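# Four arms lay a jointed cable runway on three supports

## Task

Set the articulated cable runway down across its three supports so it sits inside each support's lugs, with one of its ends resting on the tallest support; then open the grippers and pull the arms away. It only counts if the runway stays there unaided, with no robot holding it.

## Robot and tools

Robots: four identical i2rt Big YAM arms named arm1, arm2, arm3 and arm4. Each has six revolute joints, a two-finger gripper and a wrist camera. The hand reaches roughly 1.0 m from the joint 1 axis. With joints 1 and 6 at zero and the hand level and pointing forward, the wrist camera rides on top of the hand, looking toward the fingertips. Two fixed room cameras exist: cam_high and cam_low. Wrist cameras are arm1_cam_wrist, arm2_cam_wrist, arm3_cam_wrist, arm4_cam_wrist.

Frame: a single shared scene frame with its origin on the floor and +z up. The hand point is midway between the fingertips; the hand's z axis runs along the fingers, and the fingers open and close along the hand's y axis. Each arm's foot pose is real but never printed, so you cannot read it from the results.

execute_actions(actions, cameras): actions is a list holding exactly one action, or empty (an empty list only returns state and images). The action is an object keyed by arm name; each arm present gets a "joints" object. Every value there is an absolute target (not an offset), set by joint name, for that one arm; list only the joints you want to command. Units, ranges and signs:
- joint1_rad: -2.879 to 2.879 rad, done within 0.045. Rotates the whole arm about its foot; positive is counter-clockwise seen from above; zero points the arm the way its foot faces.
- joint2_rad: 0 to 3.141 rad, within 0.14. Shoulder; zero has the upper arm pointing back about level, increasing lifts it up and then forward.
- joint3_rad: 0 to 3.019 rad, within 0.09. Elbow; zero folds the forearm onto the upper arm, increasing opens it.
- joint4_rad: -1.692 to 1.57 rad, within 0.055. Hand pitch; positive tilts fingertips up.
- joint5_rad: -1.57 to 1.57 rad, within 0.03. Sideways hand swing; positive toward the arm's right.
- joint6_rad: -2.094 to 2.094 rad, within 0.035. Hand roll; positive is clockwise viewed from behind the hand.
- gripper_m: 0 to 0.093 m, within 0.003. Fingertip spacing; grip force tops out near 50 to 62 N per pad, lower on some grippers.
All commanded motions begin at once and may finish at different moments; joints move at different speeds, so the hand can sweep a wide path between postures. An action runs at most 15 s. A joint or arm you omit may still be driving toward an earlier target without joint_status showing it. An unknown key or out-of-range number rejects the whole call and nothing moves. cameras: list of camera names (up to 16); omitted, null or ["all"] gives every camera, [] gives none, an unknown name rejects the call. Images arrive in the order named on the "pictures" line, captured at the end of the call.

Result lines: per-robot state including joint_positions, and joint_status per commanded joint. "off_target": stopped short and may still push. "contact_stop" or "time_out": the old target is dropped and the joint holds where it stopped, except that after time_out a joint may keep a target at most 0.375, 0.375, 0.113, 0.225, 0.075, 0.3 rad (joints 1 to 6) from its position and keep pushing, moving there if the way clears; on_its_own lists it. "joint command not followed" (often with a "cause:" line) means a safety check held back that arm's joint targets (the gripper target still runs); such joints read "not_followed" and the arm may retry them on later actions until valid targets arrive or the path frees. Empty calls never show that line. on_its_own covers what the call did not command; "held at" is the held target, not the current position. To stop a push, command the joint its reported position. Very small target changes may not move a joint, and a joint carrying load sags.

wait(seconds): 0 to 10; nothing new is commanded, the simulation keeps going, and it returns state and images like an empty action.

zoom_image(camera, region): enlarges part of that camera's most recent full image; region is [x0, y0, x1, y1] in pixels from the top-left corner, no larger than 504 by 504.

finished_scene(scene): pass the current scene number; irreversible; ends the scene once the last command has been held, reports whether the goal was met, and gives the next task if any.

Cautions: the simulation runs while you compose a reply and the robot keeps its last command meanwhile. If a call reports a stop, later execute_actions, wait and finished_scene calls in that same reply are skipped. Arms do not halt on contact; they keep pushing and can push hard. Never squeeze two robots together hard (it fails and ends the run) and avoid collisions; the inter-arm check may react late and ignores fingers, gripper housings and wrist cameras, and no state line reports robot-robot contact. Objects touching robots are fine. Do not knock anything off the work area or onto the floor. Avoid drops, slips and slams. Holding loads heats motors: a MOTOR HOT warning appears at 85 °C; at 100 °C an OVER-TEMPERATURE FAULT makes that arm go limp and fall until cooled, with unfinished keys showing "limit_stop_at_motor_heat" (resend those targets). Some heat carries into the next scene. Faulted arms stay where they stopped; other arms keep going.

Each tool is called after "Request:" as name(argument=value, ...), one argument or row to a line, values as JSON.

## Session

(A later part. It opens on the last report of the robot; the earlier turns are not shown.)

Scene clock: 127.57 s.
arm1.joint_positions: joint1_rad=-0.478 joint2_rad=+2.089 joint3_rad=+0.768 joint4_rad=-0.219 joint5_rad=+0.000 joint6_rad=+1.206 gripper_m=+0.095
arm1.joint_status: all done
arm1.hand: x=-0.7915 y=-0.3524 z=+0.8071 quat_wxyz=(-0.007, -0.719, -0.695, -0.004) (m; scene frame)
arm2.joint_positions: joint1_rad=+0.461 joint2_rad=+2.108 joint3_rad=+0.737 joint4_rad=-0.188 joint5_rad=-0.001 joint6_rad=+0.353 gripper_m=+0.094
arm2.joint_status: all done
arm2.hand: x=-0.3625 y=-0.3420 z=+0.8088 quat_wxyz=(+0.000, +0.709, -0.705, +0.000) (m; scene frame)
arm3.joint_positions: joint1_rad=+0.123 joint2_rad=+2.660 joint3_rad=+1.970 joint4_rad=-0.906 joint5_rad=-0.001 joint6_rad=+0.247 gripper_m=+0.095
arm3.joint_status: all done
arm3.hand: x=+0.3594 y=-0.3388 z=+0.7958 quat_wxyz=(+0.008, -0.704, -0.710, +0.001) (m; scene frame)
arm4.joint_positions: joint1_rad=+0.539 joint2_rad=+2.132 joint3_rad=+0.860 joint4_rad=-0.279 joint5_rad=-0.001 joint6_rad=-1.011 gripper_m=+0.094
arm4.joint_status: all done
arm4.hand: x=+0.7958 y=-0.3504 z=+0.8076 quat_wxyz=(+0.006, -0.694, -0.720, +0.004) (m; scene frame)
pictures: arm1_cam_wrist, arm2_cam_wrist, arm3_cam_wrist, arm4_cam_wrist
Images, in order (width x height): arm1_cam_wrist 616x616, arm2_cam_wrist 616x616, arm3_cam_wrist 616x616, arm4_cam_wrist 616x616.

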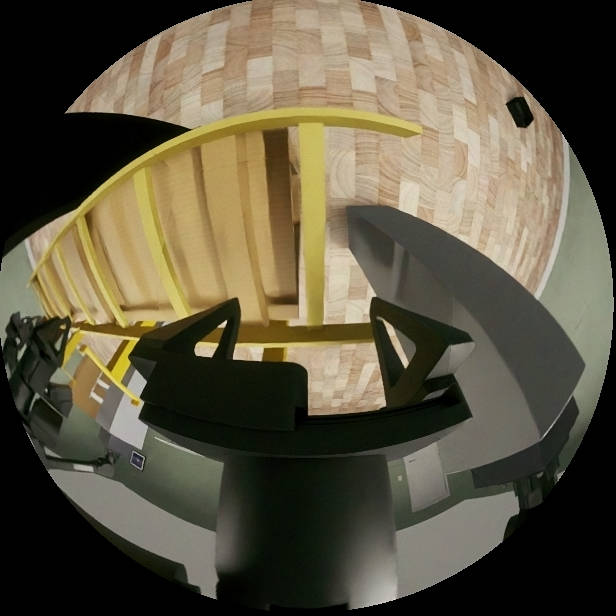

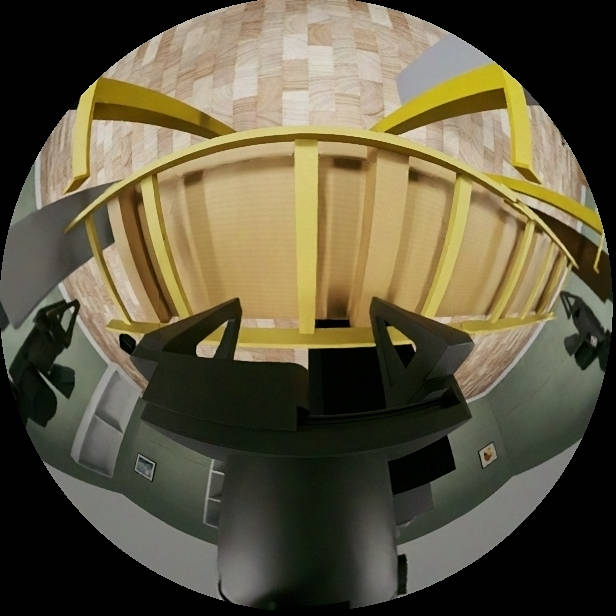

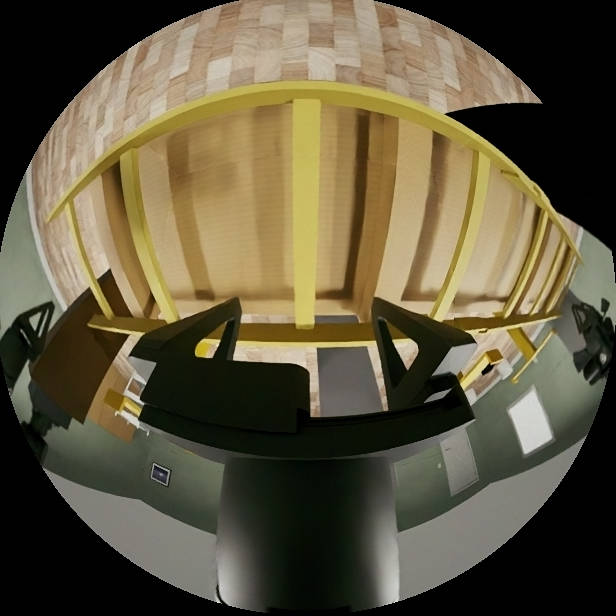

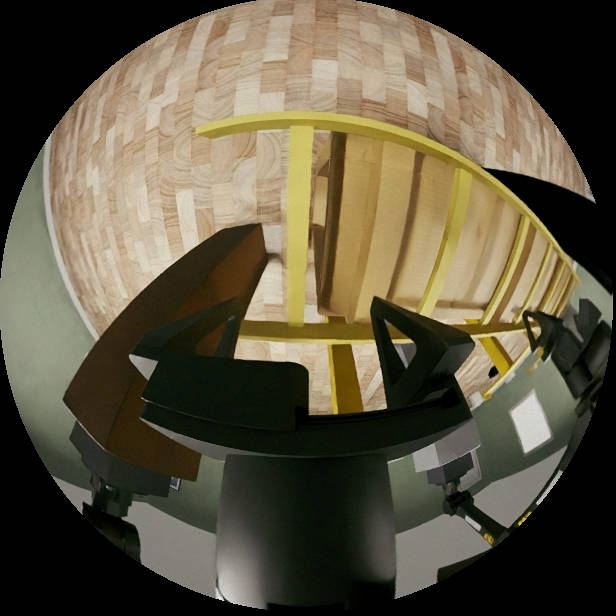

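Request:
execute_actions(
  actions=[
    {"arm1":{"joints":{"joint1_rad":-0.482,"joint2_rad":2.396,"joint3_rad":0.86,"joint4_rad":-0.025,"joint6_rad":1.17}},"arm2":{"joints":{"joint1_rad":0.47,"joint2_rad":2.425,"joint3_rad":0.843,"joint4_rad":0.022,"joint6_rad":0.366}},"arm3":{"joints":{"joint1_rad":0.119,"joint2_rad":2.875,"joint3_rad":2.195,"joint4_rad":-0.869}},"arm4":{"joints":{"joint1_rad":0.544,"joint2_rad":2.423,"joint3_rad":0.962,"joint4_rad":-0.10,"joint6_rad":-0.97}}},
  ],
)

Scene clock: 134.30 s.
arm1.joint_positions: joint1_rad=-0.478 joint2_rad=+2.408 joint3_rad=+0.858 joint4_rad=-0.034 joint5_rad=+0.000 joint6_rad=+1.180 gripper_m=+0.095
arm1.joint_status: all done
arm1.hand: x=-0.8085 y=-0.3450 z=+0.7033 quat_wxyz=(+0.013, -0.710, -0.705, +0.004) (m; scene frame)
arm2.joint_positions: joint1_rad=+0.461 joint2_rad=+2.425 joint3_rad=+0.840 joint4_rad=+0.010 joint5_rad=-0.001 joint6_rad=+0.356 gripper_m=+0.094
arm2.joint_status: all done
arm2.hand: x=-0.3594 y=-0.3498 z=+0.7083 quat_wxyz=(+0.003, +0.708, -0.706, +0.008) (m; scene frame)
arm3.joint_positions: joint1_rad=+0.123 joint2_rad=+2.883 joint3_rad=+2.155 joint4_rad=-0.875 joint5_rad=-0.001 joint6_rad=+0.247 gripper_m=+0.095
arm3.joint_status: all done
arm3.hand: x=+0.3600 y=-0.3450 z=+0.7006 quat_wxyz=(+0.011, -0.704, -0.710, -0.001) (m; scene frame)
arm4.joint_positions: joint1_rad=+0.539 joint2_rad=+2.426 joint3_rad=+0.956 joint4_rad=-0.113 joint5_rad=-0.001 joint6_rad=-0.986 gripper_m=+0.094
arm4.joint_status: all done
arm4.hand: x=+0.8048 y=-0.3429 z=+0.7052 quat_wxyz=(+0.003, -0.703, -0.711, -0.012) (m; scene frame)
pictures: arm1_cam_wrist, arm2_cam_wrist, arm3_cam_wrist, arm4_cam_wrist, cam_high, cam_low
Images, in order (width x height): arm1_cam_wrist 616x616, arm2_cam_wrist 616x616, arm3_cam_wrist 616x616, arm4_cam_wrist 616x616, cam_high 896x504, cam_low 896x504.

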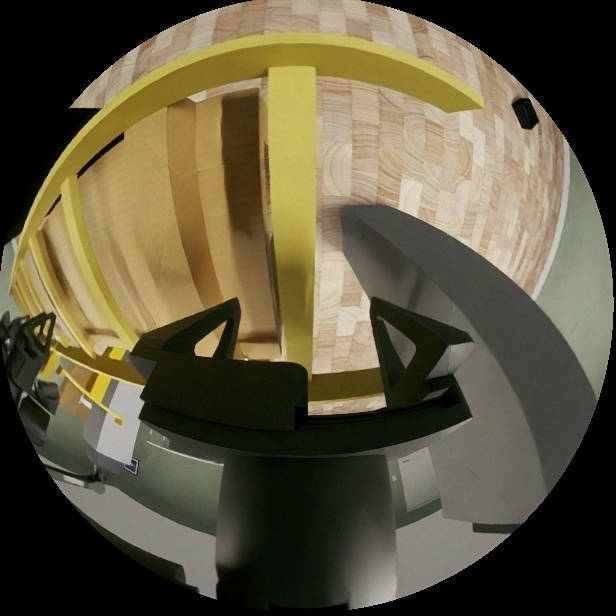

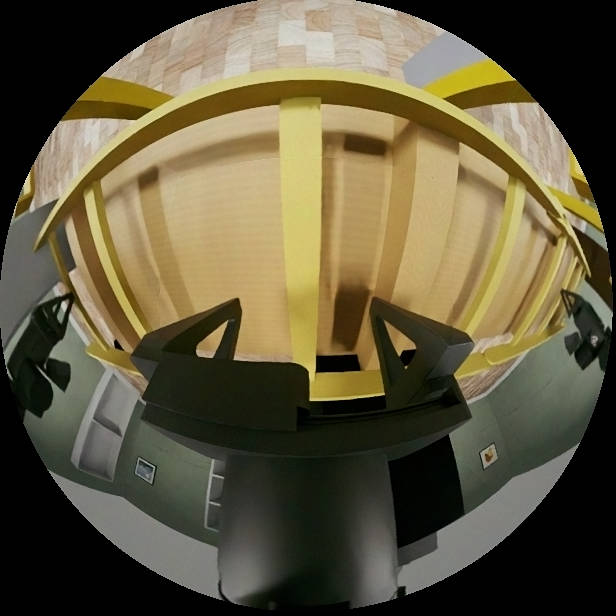

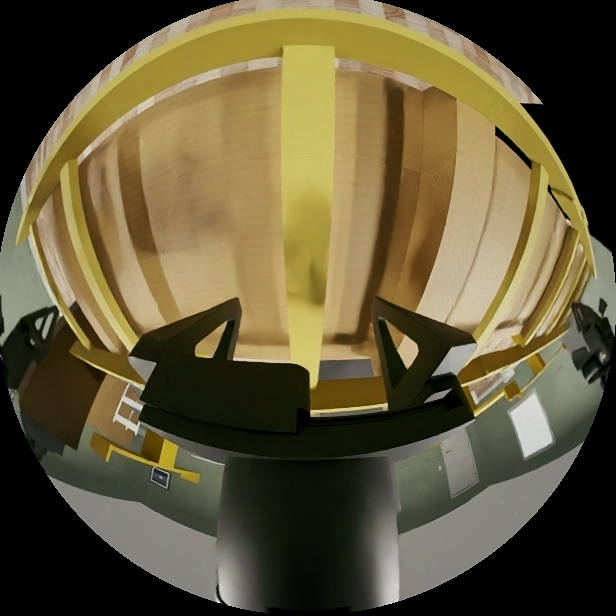

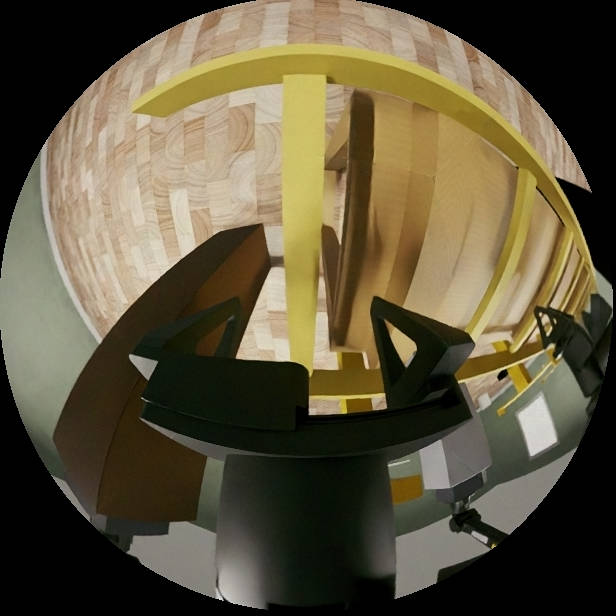

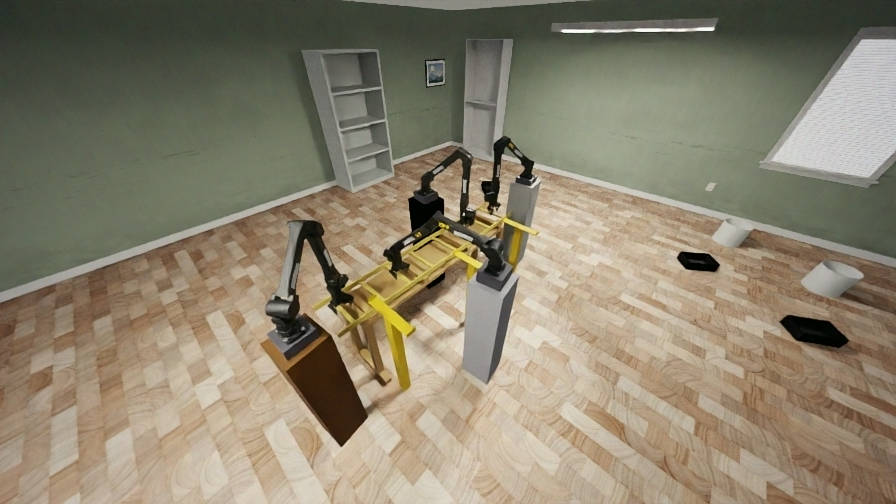

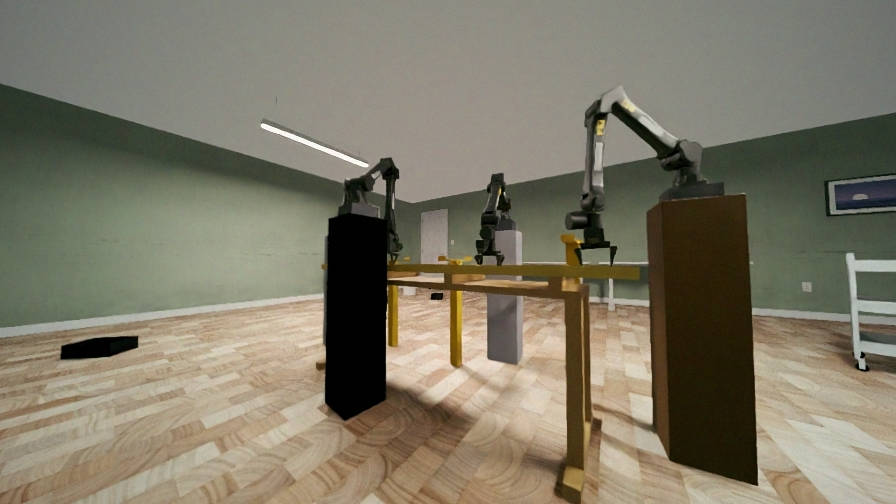

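Request:
zoom_image(
  camera="cam_low",
  region=[540, 220, 650, 300],
)

Request:
zoom_image(
  camera="cam_high",
  region=[300, 250, 430, 340],
)

Region (540, 220, 650, 300) of cam_low's 896x504 image, scaled by 4.582, with more detail than that image has; it fills the top 367 rows of this view, and the rest is white.

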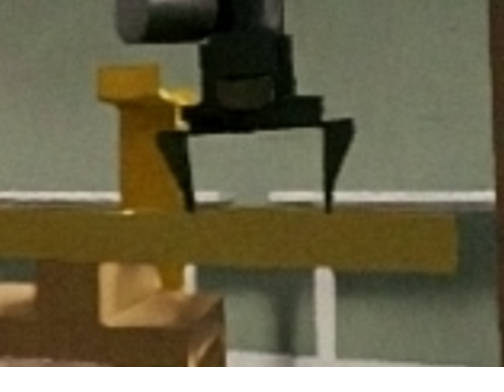

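Region (300, 250, 430, 340) of cam_high's 896x504 image, scaled by 3.877, with more detail than that image has; it fills the top 349 rows of this view, and the rest is white.

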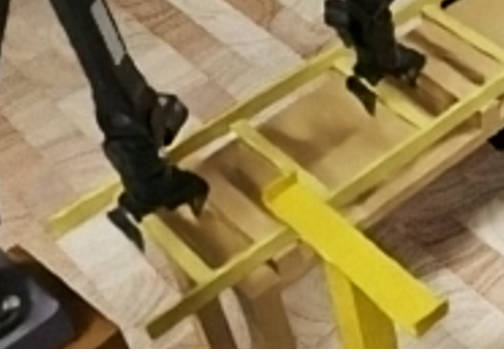

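Request:
execute_actions(
  actions=[
    {"arm1":{"joints":{"joint1_rad":-0.495,"joint2_rad":2.452,"joint3_rad":0.905,"joint4_rad":0.0,"gripper_m":0.055}},"arm2":{"joints":{"joint2_rad":2.482,"joint3_rad":0.872,"joint4_rad":0.05,"gripper_m":0.055}},"arm3":{"joints":{"joint2_rad":2.91,"joint3_rad":2.228,"gripper_m":0.055}},"arm4":{"joints":{"joint1_rad":0.56,"joint2_rad":2.48,"joint3_rad":1.0,"joint4_rad":-0.07,"gripper_m":0.055}}},
  ],
  cameras=["arm1_cam_wrist","arm2_cam_wrist","arm3_cam_wrist","arm4_cam_wrist","cam_low"],
)

Scene clock: 144.17 s.
arm1.joint_positions: joint1_rad=-0.481 joint2_rad=+2.440 joint3_rad=+0.901 joint4_rad=-0.009 joint5_rad=+0.000 joint6_rad=+1.179 gripper_m=+0.055
arm1.joint_status: all done
arm1.hand: x=-0.7908 y=-0.3538 z=+0.6926 quat_wxyz=(-0.004, -0.711, -0.704, -0.003) (m; scene frame)
arm2.joint_positions: joint1_rad=+0.461 joint2_rad=+2.460 joint3_rad=+0.871 joint4_rad=+0.039 joint5_rad=-0.001 joint6_rad=+0.356 gripper_m=+0.055
arm2.joint_status: all done
arm2.hand: x=-0.3632 y=-0.3396 z=+0.6963 quat_wxyz=(-0.002, +0.708, -0.706, -0.004) (m; scene frame)
arm3.joint_positions: joint1_rad=+0.123 joint2_rad=+2.887 joint3_rad=+2.180 joint4_rad=-0.875 joint5_rad=-0.001 joint6_rad=+0.247 gripper_m=+0.055
arm3.joint_status: all done
arm3.hand: x=+0.3627 y=-0.3551 z=+0.7053 quat_wxyz=(+0.002, -0.704, -0.710, +0.004) (m; scene frame)
arm4.joint_positions: joint1_rad=+0.546 joint2_rad=+2.459 joint3_rad=+1.001 joint4_rad=-0.082 joint5_rad=-0.001 joint6_rad=-0.986 gripper_m=+0.055
arm4.joint_status: all done
arm4.hand: x=+0.7889 y=-0.3571 z=+0.6945 quat_wxyz=(+0.007, -0.700, -0.714, +0.009) (m; scene frame)
pictures: arm1_cam_wrist, arm2_cam_wrist, arm3_cam_wrist, arm4_cam_wrist, cam_low
Images, in order (width x height): arm1_cam_wrist 616x616, arm2_cam_wrist 616x616, arm3_cam_wrist 616x616, arm4_cam_wrist 616x616, cam_low 896x504.

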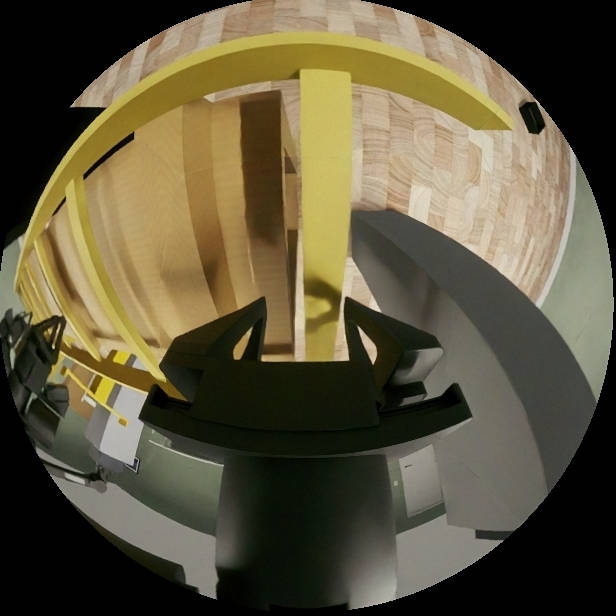

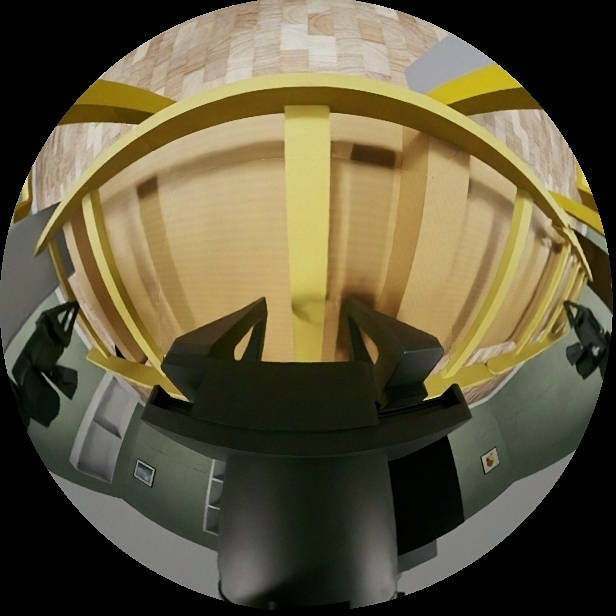

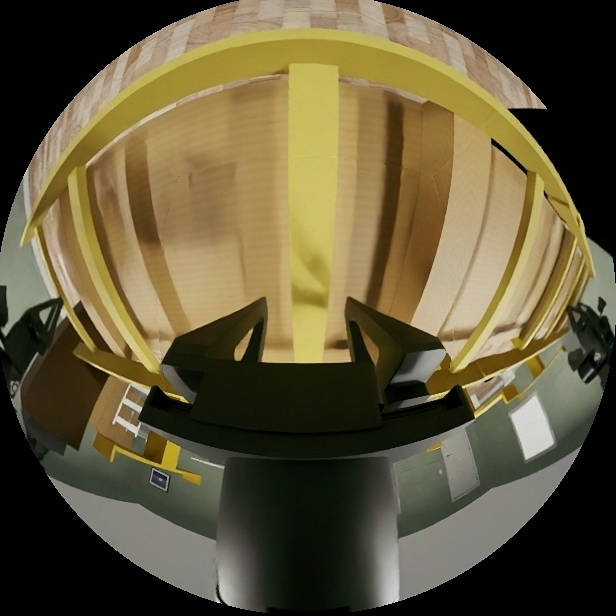

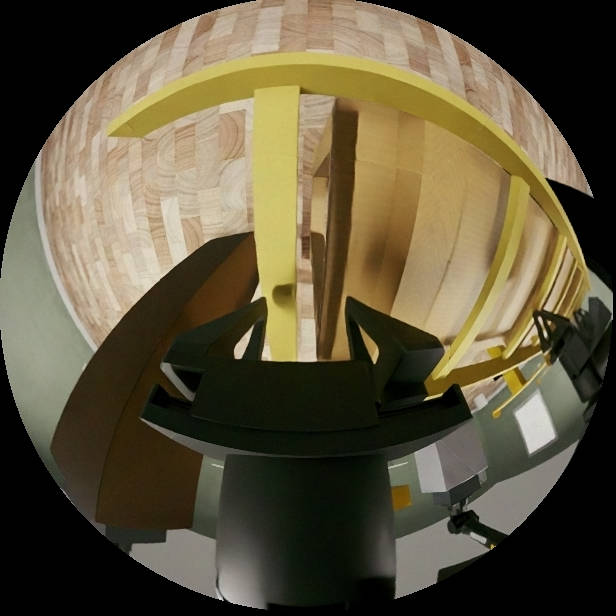

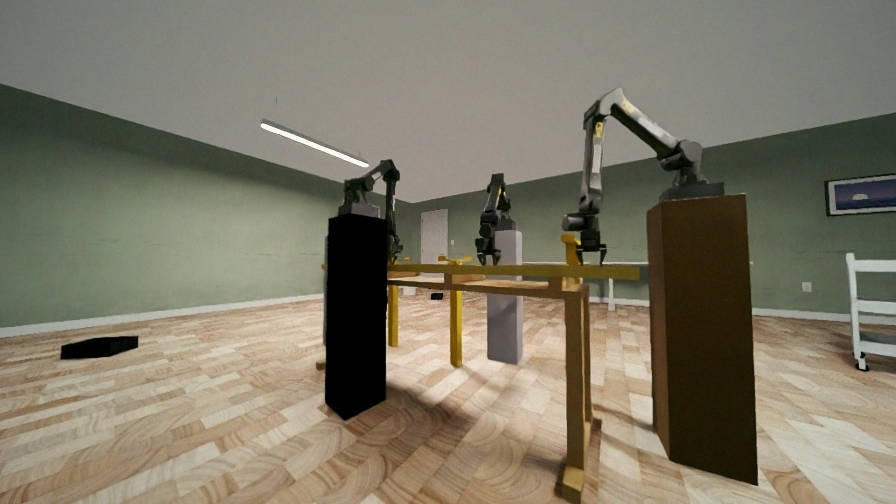

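Request:
execute_actions(
  actions=[
    {"arm1":{"joints":{"joint2_rad":2.477,"joint3_rad":0.88,"joint4_rad":0.03}},"arm2":{"joints":{"joint2_rad":2.51,"joint4_rad":0.07}},"arm3":{"joints":{"joint2_rad":2.935,"joint4_rad":-0.84}},"arm4":{"joints":{"joint2_rad":2.51,"joint3_rad":0.972,"joint4_rad":-0.045}}},
  ],
  cameras=["arm1_cam_wrist","arm2_cam_wrist","arm3_cam_wrist","arm4_cam_wrist"],
)

Scene clock: 150.20 s.
arm1.joint_positions: joint1_rad=-0.481 joint2_rad=+2.468 joint3_rad=+0.884 joint4_rad=+0.020 joint5_rad=+0.000 joint6_rad=+1.179 gripper_m=+0.055
arm1.joint_status: all done
arm1.hand: x=-0.8053 y=-0.3476 z=+0.6834 quat_wxyz=(+0.003, -0.711, -0.704, +0.000) (m; scene frame)
arm2.joint_positions: joint1_rad=+0.461 joint2_rad=+2.490 joint3_rad=+0.871 joint4_rad=+0.057 joint5_rad=-0.001 joint6_rad=+0.356 gripper_m=+0.055
arm2.joint_status: all done
arm2.hand: x=-0.3601 y=-0.3478 z=+0.6868 quat_wxyz=(+0.001, +0.708, -0.706, +0.002) (m; scene frame)
arm3.joint_positions: joint1_rad=+0.123 joint2_rad=+2.918 joint3_rad=+2.182 joint4_rad=-0.854 joint5_rad=-0.001 joint6_rad=+0.247 gripper_m=+0.055
arm3.joint_status: all done
arm3.hand: x=+0.3604 y=-0.3473 z=+0.6851 quat_wxyz=(+0.006, -0.704, -0.710, +0.002) (m; scene frame)
arm4.joint_positions: joint1_rad=+0.546 joint2_rad=+2.497 joint3_rad=+0.972 joint4_rad=-0.059 joint5_rad=-0.001 joint6_rad=-0.986 gripper_m=+0.055
arm4.joint_status: all done
arm4.hand: x=+0.8132 y=-0.3401 z=+0.6798 quat_wxyz=(+0.003, -0.700, -0.714, -0.013) (m; scene frame)
pictures: arm1_cam_wrist, arm2_cam_wrist, arm3_cam_wrist, arm4_cam_wrist
Images, in order (width x height): arm1_cam_wrist 616x616, arm2_cam_wrist 616x616, arm3_cam_wrist 616x616, arm4_cam_wrist 616x616.

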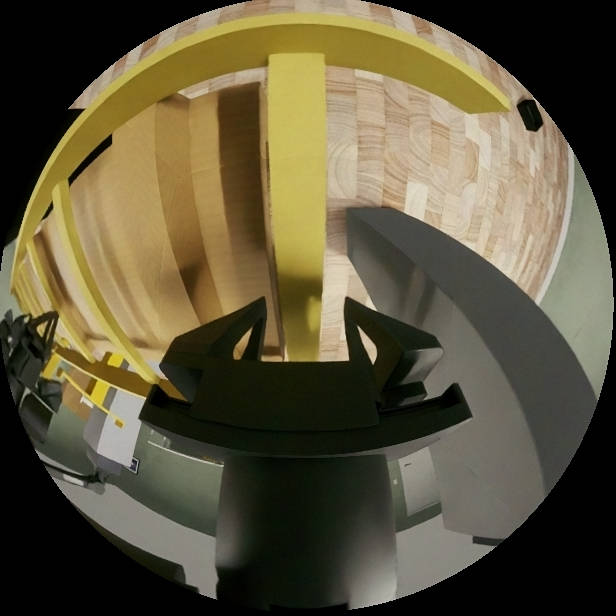

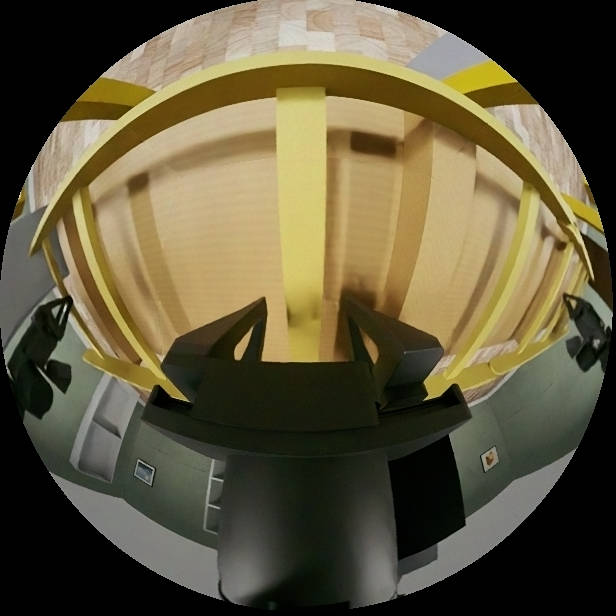

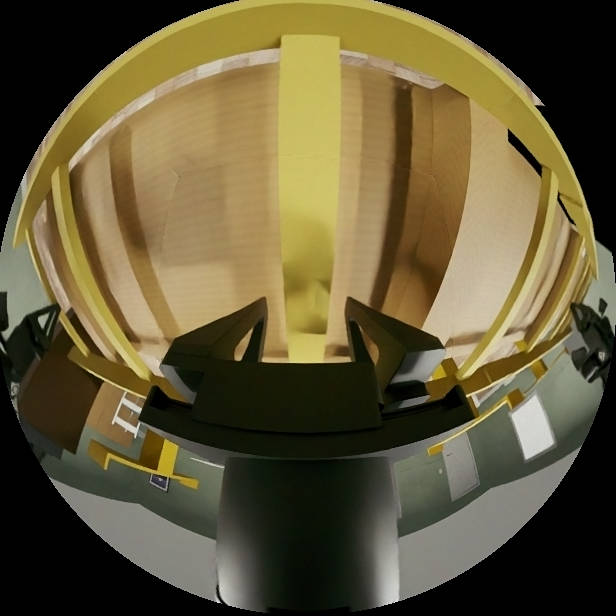

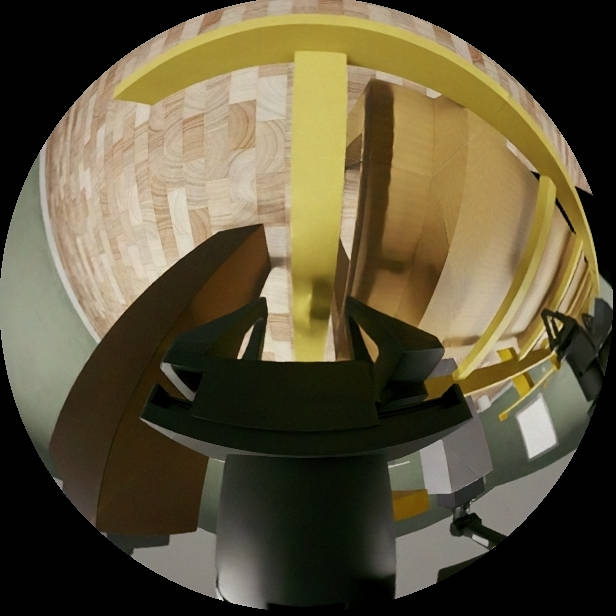

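Request:
execute_actions(
  actions=[
    {"arm1":{"joints":{"gripper_m":0.0}},"arm2":{"joints":{"gripper_m":0.0}},"arm3":{"joints":{"gripper_m":0.0}},"arm4":{"joints":{"gripper_m":0.0,"joint3_rad":0.99}}},
  ],
  cameras=["arm1_cam_wrist","arm4_cam_wrist"],
)

Scene clock: 153.10 s.
arm1.joint_positions: joint1_rad=-0.481 joint2_rad=+2.468 joint3_rad=+0.886 joint4_rad=+0.026 joint5_rad=-0.003 joint6_rad=+1.177 gripper_m=+0.025
arm1.joint_status: gripper_m off_target (ended at +0.025, target +0.000)
arm1.hand: x=-0.8031 y=-0.3479 z=+0.6833 quat_wxyz=(+0.001, -0.710, -0.704, -0.002) (m; scene frame)
arm2.joint_positions: joint1_rad=+0.461 joint2_rad=+2.490 joint3_rad=+0.871 joint4_rad=+0.057 joint5_rad=-0.001 joint6_rad=+0.356 gripper_m=+0.000
arm2.joint_status: all done
arm2.hand: x=-0.3601 y=-0.3478 z=+0.6868 quat_wxyz=(+0.001, +0.708, -0.706, +0.002) (m; scene frame)
arm3.joint_positions: joint1_rad=+0.123 joint2_rad=+2.918 joint3_rad=+2.182 joint4_rad=-0.853 joint5_rad=+0.000 joint6_rad=+0.250 gripper_m=+0.025
arm3.joint_status: gripper_m off_target (ended at +0.025, target +0.000)
arm3.hand: x=+0.3604 y=-0.3475 z=+0.6851 quat_wxyz=(+0.005, -0.705, -0.709, +0.003) (m; scene frame)
arm4.joint_positions: joint1_rad=+0.546 joint2_rad=+2.498 joint3_rad=+0.979 joint4_rad=-0.058 joint5_rad=+0.002 joint6_rad=-0.983 gripper_m=+0.024
arm4.joint_status: gripper_m off_target (ended at +0.024, target +0.000); the others done
arm4.hand: x=+0.8091 y=-0.3423 z=+0.6796 quat_wxyz=(+0.005, -0.701, -0.713, -0.009) (m; scene frame)
pictures: arm1_cam_wrist, arm4_cam_wrist
Images, in order (width x height): arm1_cam_wrist 616x616, arm4_cam_wrist 616x616.

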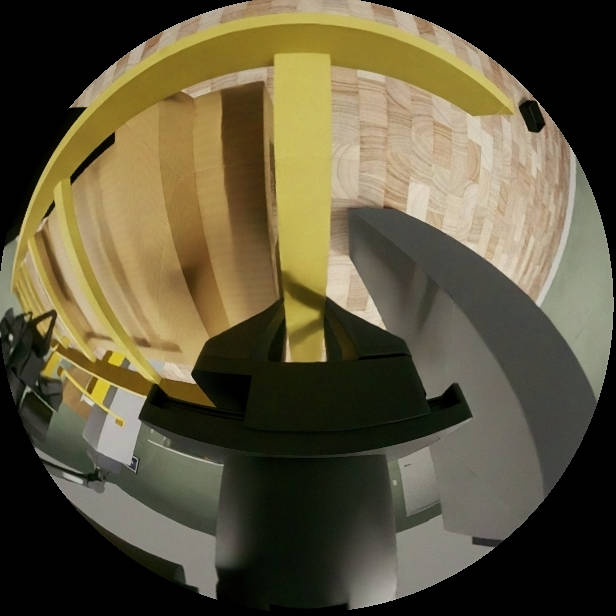

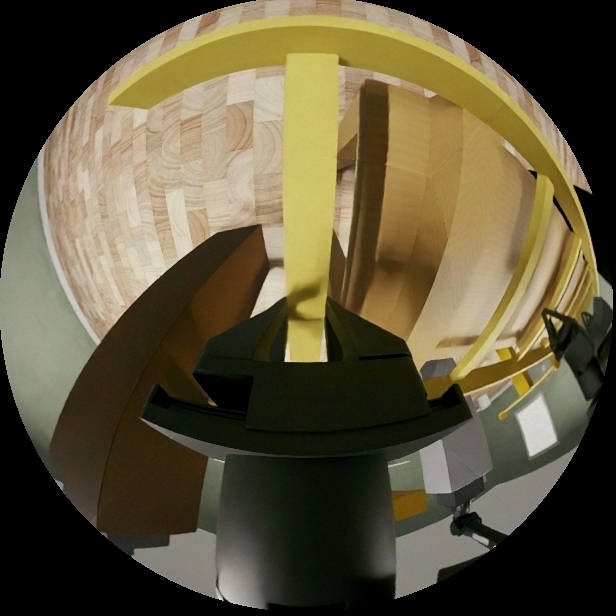

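Request:
execute_actions(
  actions=[
    {"arm1":{"joints":{"gripper_m":0.05}},"arm2":{"joints":{"gripper_m":0.05}},"arm3":{"joints":{"gripper_m":0.05}},"arm4":{"joints":{"gripper_m":0.05}}},
  ],
  cameras=["arm2_cam_wrist","cam_low","cam_high"],
)

Request:
zoom_image(
  camera="cam_low",
  region=[540, 220, 650, 300],
)

Request:
zoom_image(
  camera="cam_low",
  region=[430, 220, 540, 300],
)

Request:
zoom_image(
  camera="cam_high",
  region=[310, 240, 430, 320],
)

Scene clock: 156.30 s.
arm1.joint_positions: joint1_rad=-0.481 joint2_rad=+2.468 joint3_rad=+0.886 joint4_rad=+0.026 joint5_rad=-0.003 joint6_rad=+1.177 gripper_m=+0.050
arm1.joint_status: all done
arm1.hand: x=-0.8031 y=-0.3479 z=+0.6833 quat_wxyz=(+0.001, -0.710, -0.704, -0.002) (m; scene frame)
arm2.joint_positions: joint1_rad=+0.461 joint2_rad=+2.490 joint3_rad=+0.871 joint4_rad=+0.057 joint5_rad=-0.001 joint6_rad=+0.356 gripper_m=+0.050
arm2.joint_status: all done
arm2.hand: x=-0.3601 y=-0.3478 z=+0.6868 quat_wxyz=(+0.001, +0.708, -0.706, +0.002) (m; scene frame)
arm3.joint_positions: joint1_rad=+0.123 joint2_rad=+2.918 joint3_rad=+2.182 joint4_rad=-0.852 joint5_rad=+0.000 joint6_rad=+0.250 gripper_m=+0.050
arm3.joint_status: all done
arm3.hand: x=+0.3604 y=-0.3477 z=+0.6851 quat_wxyz=(+0.005, -0.705, -0.709, +0.003) (m; scene frame)
arm4.joint_positions: joint1_rad=+0.546 joint2_rad=+2.498 joint3_rad=+0.985 joint4_rad=-0.058 joint5_rad=+0.002 joint6_rad=-0.983 gripper_m=+0.050
arm4.joint_status: all done
arm4.hand: x=+0.8063 y=-0.3442 z=+0.6797 quat_wxyz=(+0.006, -0.701, -0.713, -0.007) (m; scene frame)
pictures: arm2_cam_wrist, cam_high, cam_low
Images, in order (width x height): arm2_cam_wrist 616x616, cam_high 896x504, cam_low 896x504.

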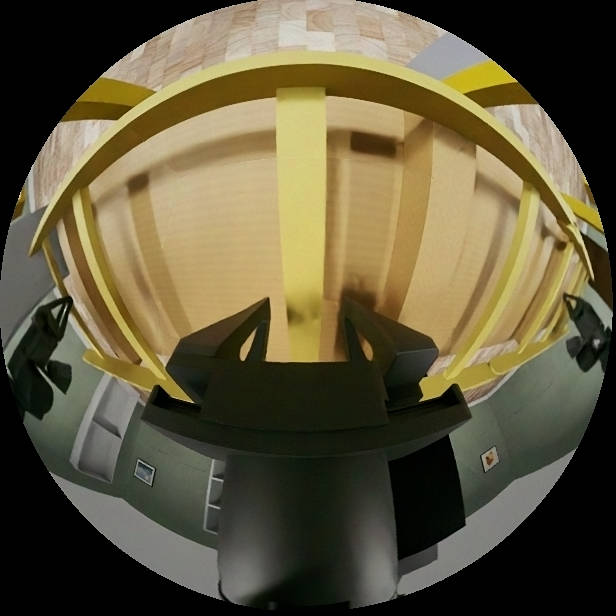

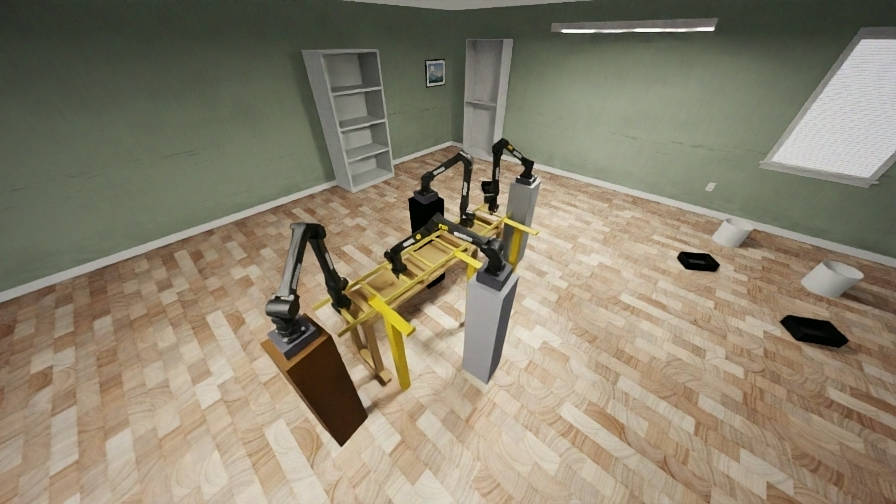

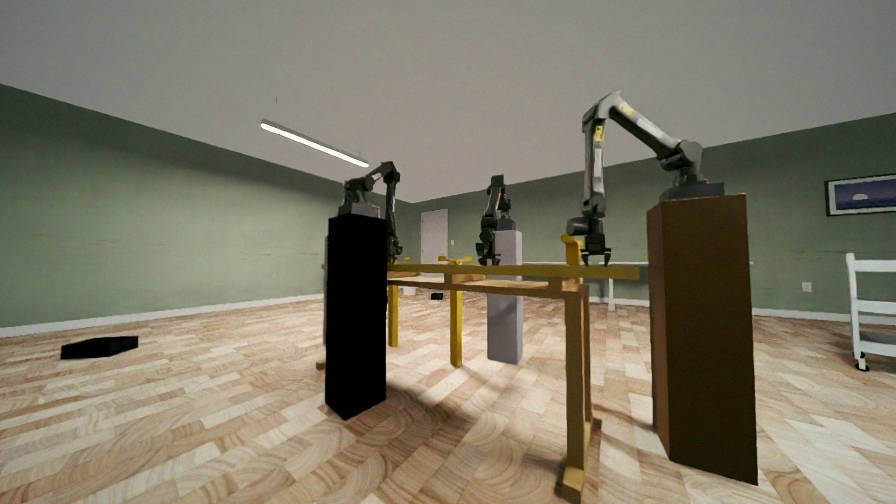

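Region (540, 220, 650, 300) of cam_low's 896x504 image, scaled by 4.582, with more detail than that image has; it fills the top 367 rows of this view, and the rest is white.

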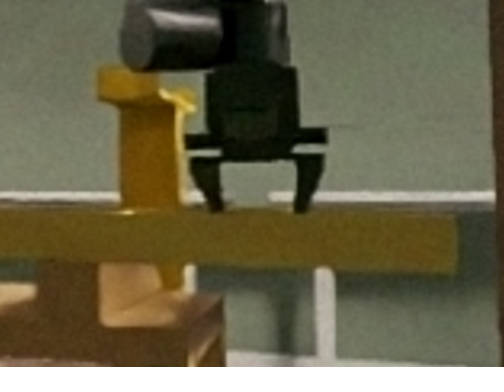

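Region (430, 220, 540, 300) of cam_low's 896x504 image, scaled by 4.582, with more detail than that image has; it fills the top 367 rows of this view, and the rest is white.

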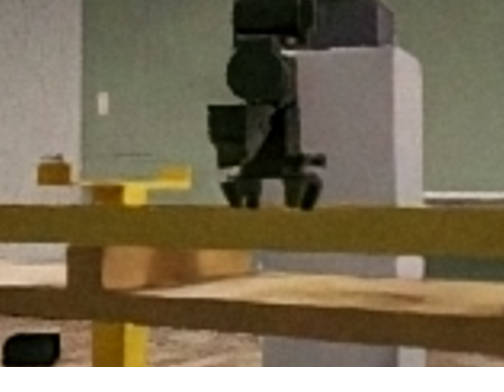

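Region (310, 240, 430, 320) of cam_high's 896x504 image, scaled by 4.200, with more detail than that image has.

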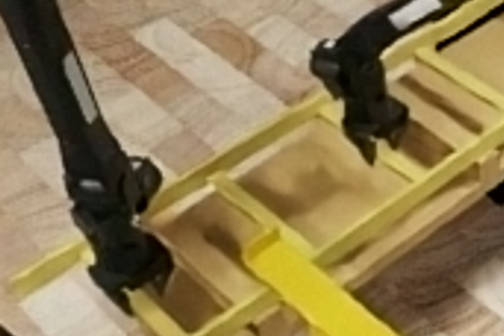

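Request:
execute_actions(
  actions=[
    {"arm1":{"joints":{"joint2_rad":2.54,"joint3_rad":0.925,"joint4_rad":0.062}},"arm2":{"joints":{"joint2_rad":2.602,"joint3_rad":0.93,"joint4_rad":0.11}},"arm3":{"joints":{"joint2_rad":2.982,"joint3_rad":2.267,"joint4_rad":-0.835}},"arm4":{"joints":{"joint2_rad":2.563,"joint3_rad":1.02,"joint4_rad":-0.026}}},
  ],
  cameras=["arm1_cam_wrist","arm2_cam_wrist","arm3_cam_wrist","arm4_cam_wrist","cam_low"],
)

Request:
zoom_image(
  camera="cam_low",
  region=[430, 220, 640, 300],
)

Scene clock: 162.37 s.
arm1.joint_positions: joint1_rad=-0.481 joint2_rad=+2.535 joint3_rad=+0.922 joint4_rad=+0.054 joint5_rad=-0.003 joint6_rad=+1.177 gripper_m=+0.050
arm1.joint_status: all done
arm1.hand: x=-0.8037 y=-0.3476 z=+0.6607 quat_wxyz=(+0.002, -0.710, -0.704, -0.002) (m; scene frame)
arm2.joint_positions: joint1_rad=+0.461 joint2_rad=+2.588 joint3_rad=+0.931 joint4_rad=+0.101 joint5_rad=-0.001 joint6_rad=+0.356 gripper_m=+0.050
arm2.joint_status: all done
arm2.hand: x=-0.3607 y=-0.3460 z=+0.6534 quat_wxyz=(-0.001, +0.708, -0.706, -0.001) (m; scene frame)
arm3.joint_positions: joint1_rad=+0.123 joint2_rad=+2.965 joint3_rad=+2.222 joint4_rad=-0.845 joint5_rad=+0.000 joint6_rad=+0.250 gripper_m=+0.050
arm3.joint_status: all done
arm3.hand: x=+0.3599 y=-0.3466 z=+0.6652 quat_wxyz=(+0.005, -0.705, -0.709, +0.003) (m; scene frame)
arm4.joint_positions: joint1_rad=+0.546 joint2_rad=+2.548 joint3_rad=+1.018 joint4_rad=-0.040 joint5_rad=+0.000 joint6_rad=-0.983 gripper_m=+0.050
arm4.joint_status: all done
arm4.hand: x=+0.8048 y=-0.3458 z=+0.6621 quat_wxyz=(+0.005, -0.701, -0.713, -0.005) (m; scene frame)
pictures: arm1_cam_wrist, arm2_cam_wrist, arm3_cam_wrist, arm4_cam_wrist, cam_low
Images, in order (width x height): arm1_cam_wrist 616x616, arm2_cam_wrist 616x616, arm3_cam_wrist 616x616, arm4_cam_wrist 616x616, cam_low 896x504.

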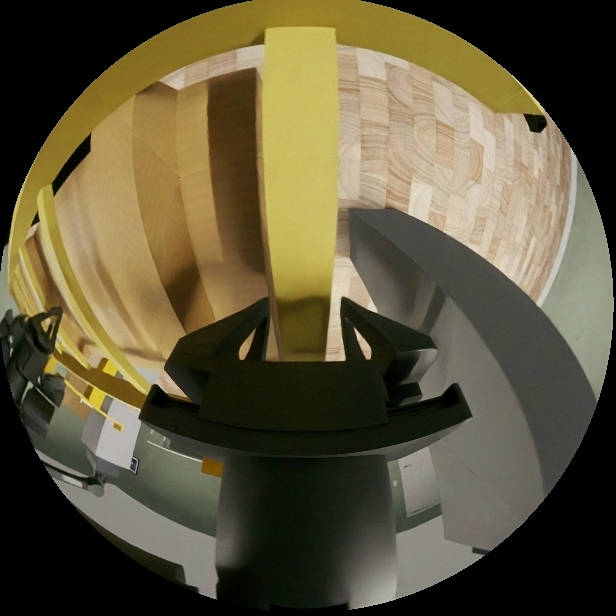

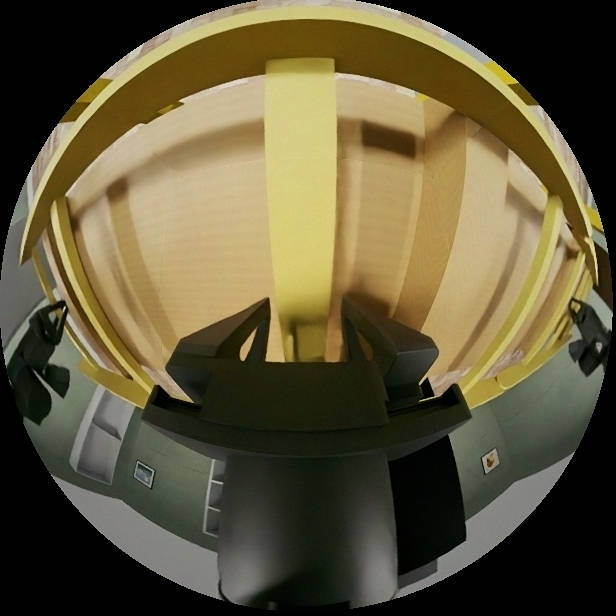

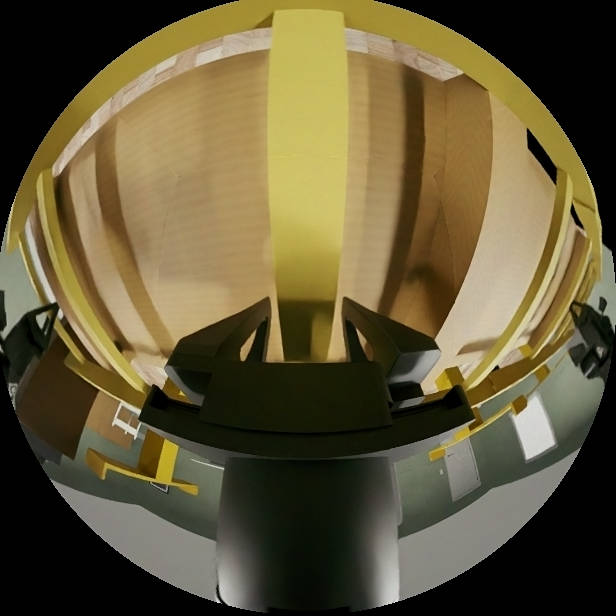

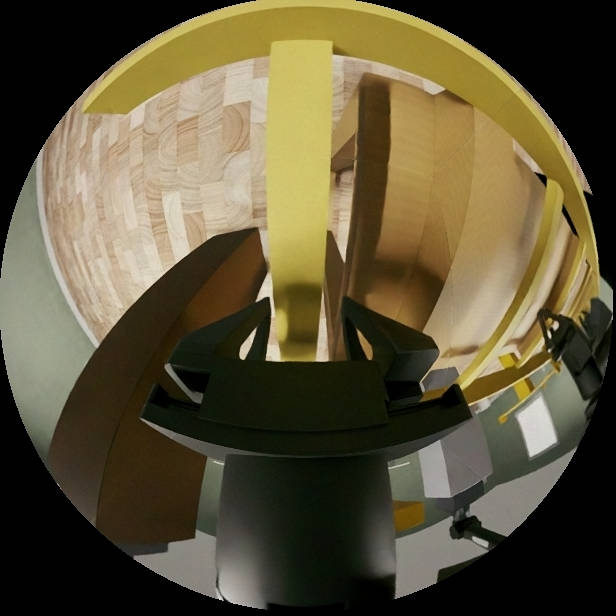

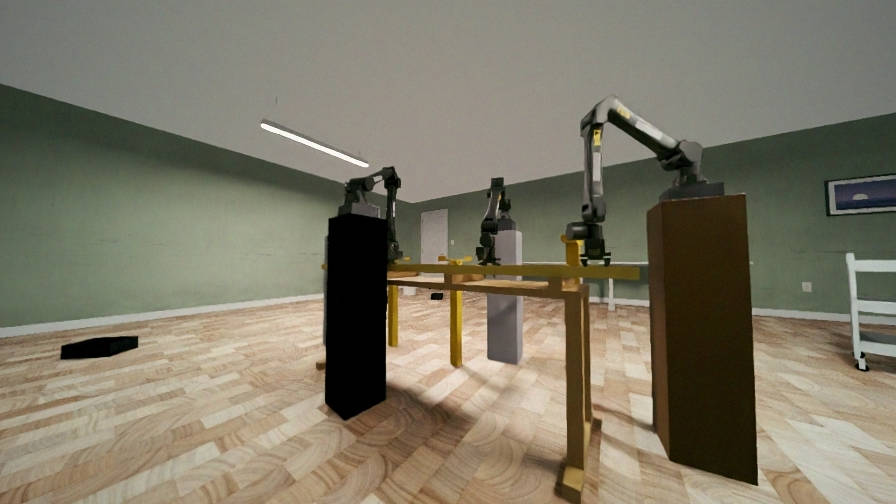

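Region (430, 220, 640, 300) of cam_low's 896x504 image, scaled by 2.400, with more detail than that image has; it fills the top 192 rows of this view, and the rest is white.

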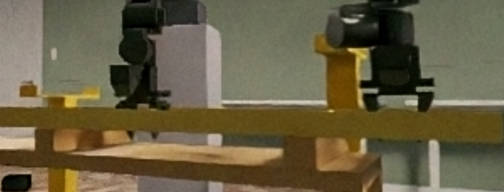

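Request:
execute_actions(
  actions=[
    {"arm1":{"joints":{"gripper_m":0.0}},"arm2":{"joints":{"gripper_m":0.0}},"arm3":{"joints":{"gripper_m":0.0}},"arm4":{"joints":{"gripper_m":0.0}}},
  ],
  cameras=[],
)

Scene clock: 165.33 s.
arm1.joint_positions: joint1_rad=-0.481 joint2_rad=+2.535 joint3_rad=+0.923 joint4_rad=+0.056 joint5_rad=-0.003 joint6_rad=+1.171 gripper_m=+0.024
arm1.joint_status: gripper_m off_target (ended at +0.024, target +0.000)
arm1.hand: x=-0.8030 y=-0.3478 z=+0.6607 quat_wxyz=(+0.001, -0.708, -0.706, -0.003) (m; scene frame)
arm2.joint_positions: joint1_rad=+0.463 joint2_rad=+2.588 joint3_rad=+0.931 joint4_rad=+0.102 joint5_rad=-0.003 joint6_rad=+0.353 gripper_m=+0.023
arm2.joint_status: gripper_m off_target (ended at +0.023, target +0.000)
arm2.hand: x=-0.3616 y=-0.3463 z=+0.6533 quat_wxyz=(+0.000, +0.710, -0.705, -0.002) (m; scene frame)
arm3.joint_positions: joint1_rad=+0.123 joint2_rad=+2.965 joint3_rad=+2.222 joint4_rad=-0.845 joint5_rad=-0.002 joint6_rad=+0.254 gripper_m=+0.024
arm3.joint_status: gripper_m off_target (ended at +0.024, target +0.000)
arm3.hand: x=+0.3603 y=-0.3466 z=+0.6652 quat_wxyz=(+0.004, -0.706, -0.708, +0.002) (m; scene frame)
arm4.joint_positions: joint1_rad=+0.549 joint2_rad=+2.549 joint3_rad=+1.012 joint4_rad=-0.039 joint5_rad=-0.006 joint6_rad=-0.971 gripper_m=+0.024
arm4.joint_status: gripper_m off_target (ended at +0.024, target +0.000)
arm4.hand: x=+0.8094 y=-0.3451 z=+0.6616 quat_wxyz=(+0.001, -0.704, -0.710, -0.008) (m; scene frame)
pictures: none
No camera images: the call's "cameras" was empty. Leave "cameras" out to get every camera's image.


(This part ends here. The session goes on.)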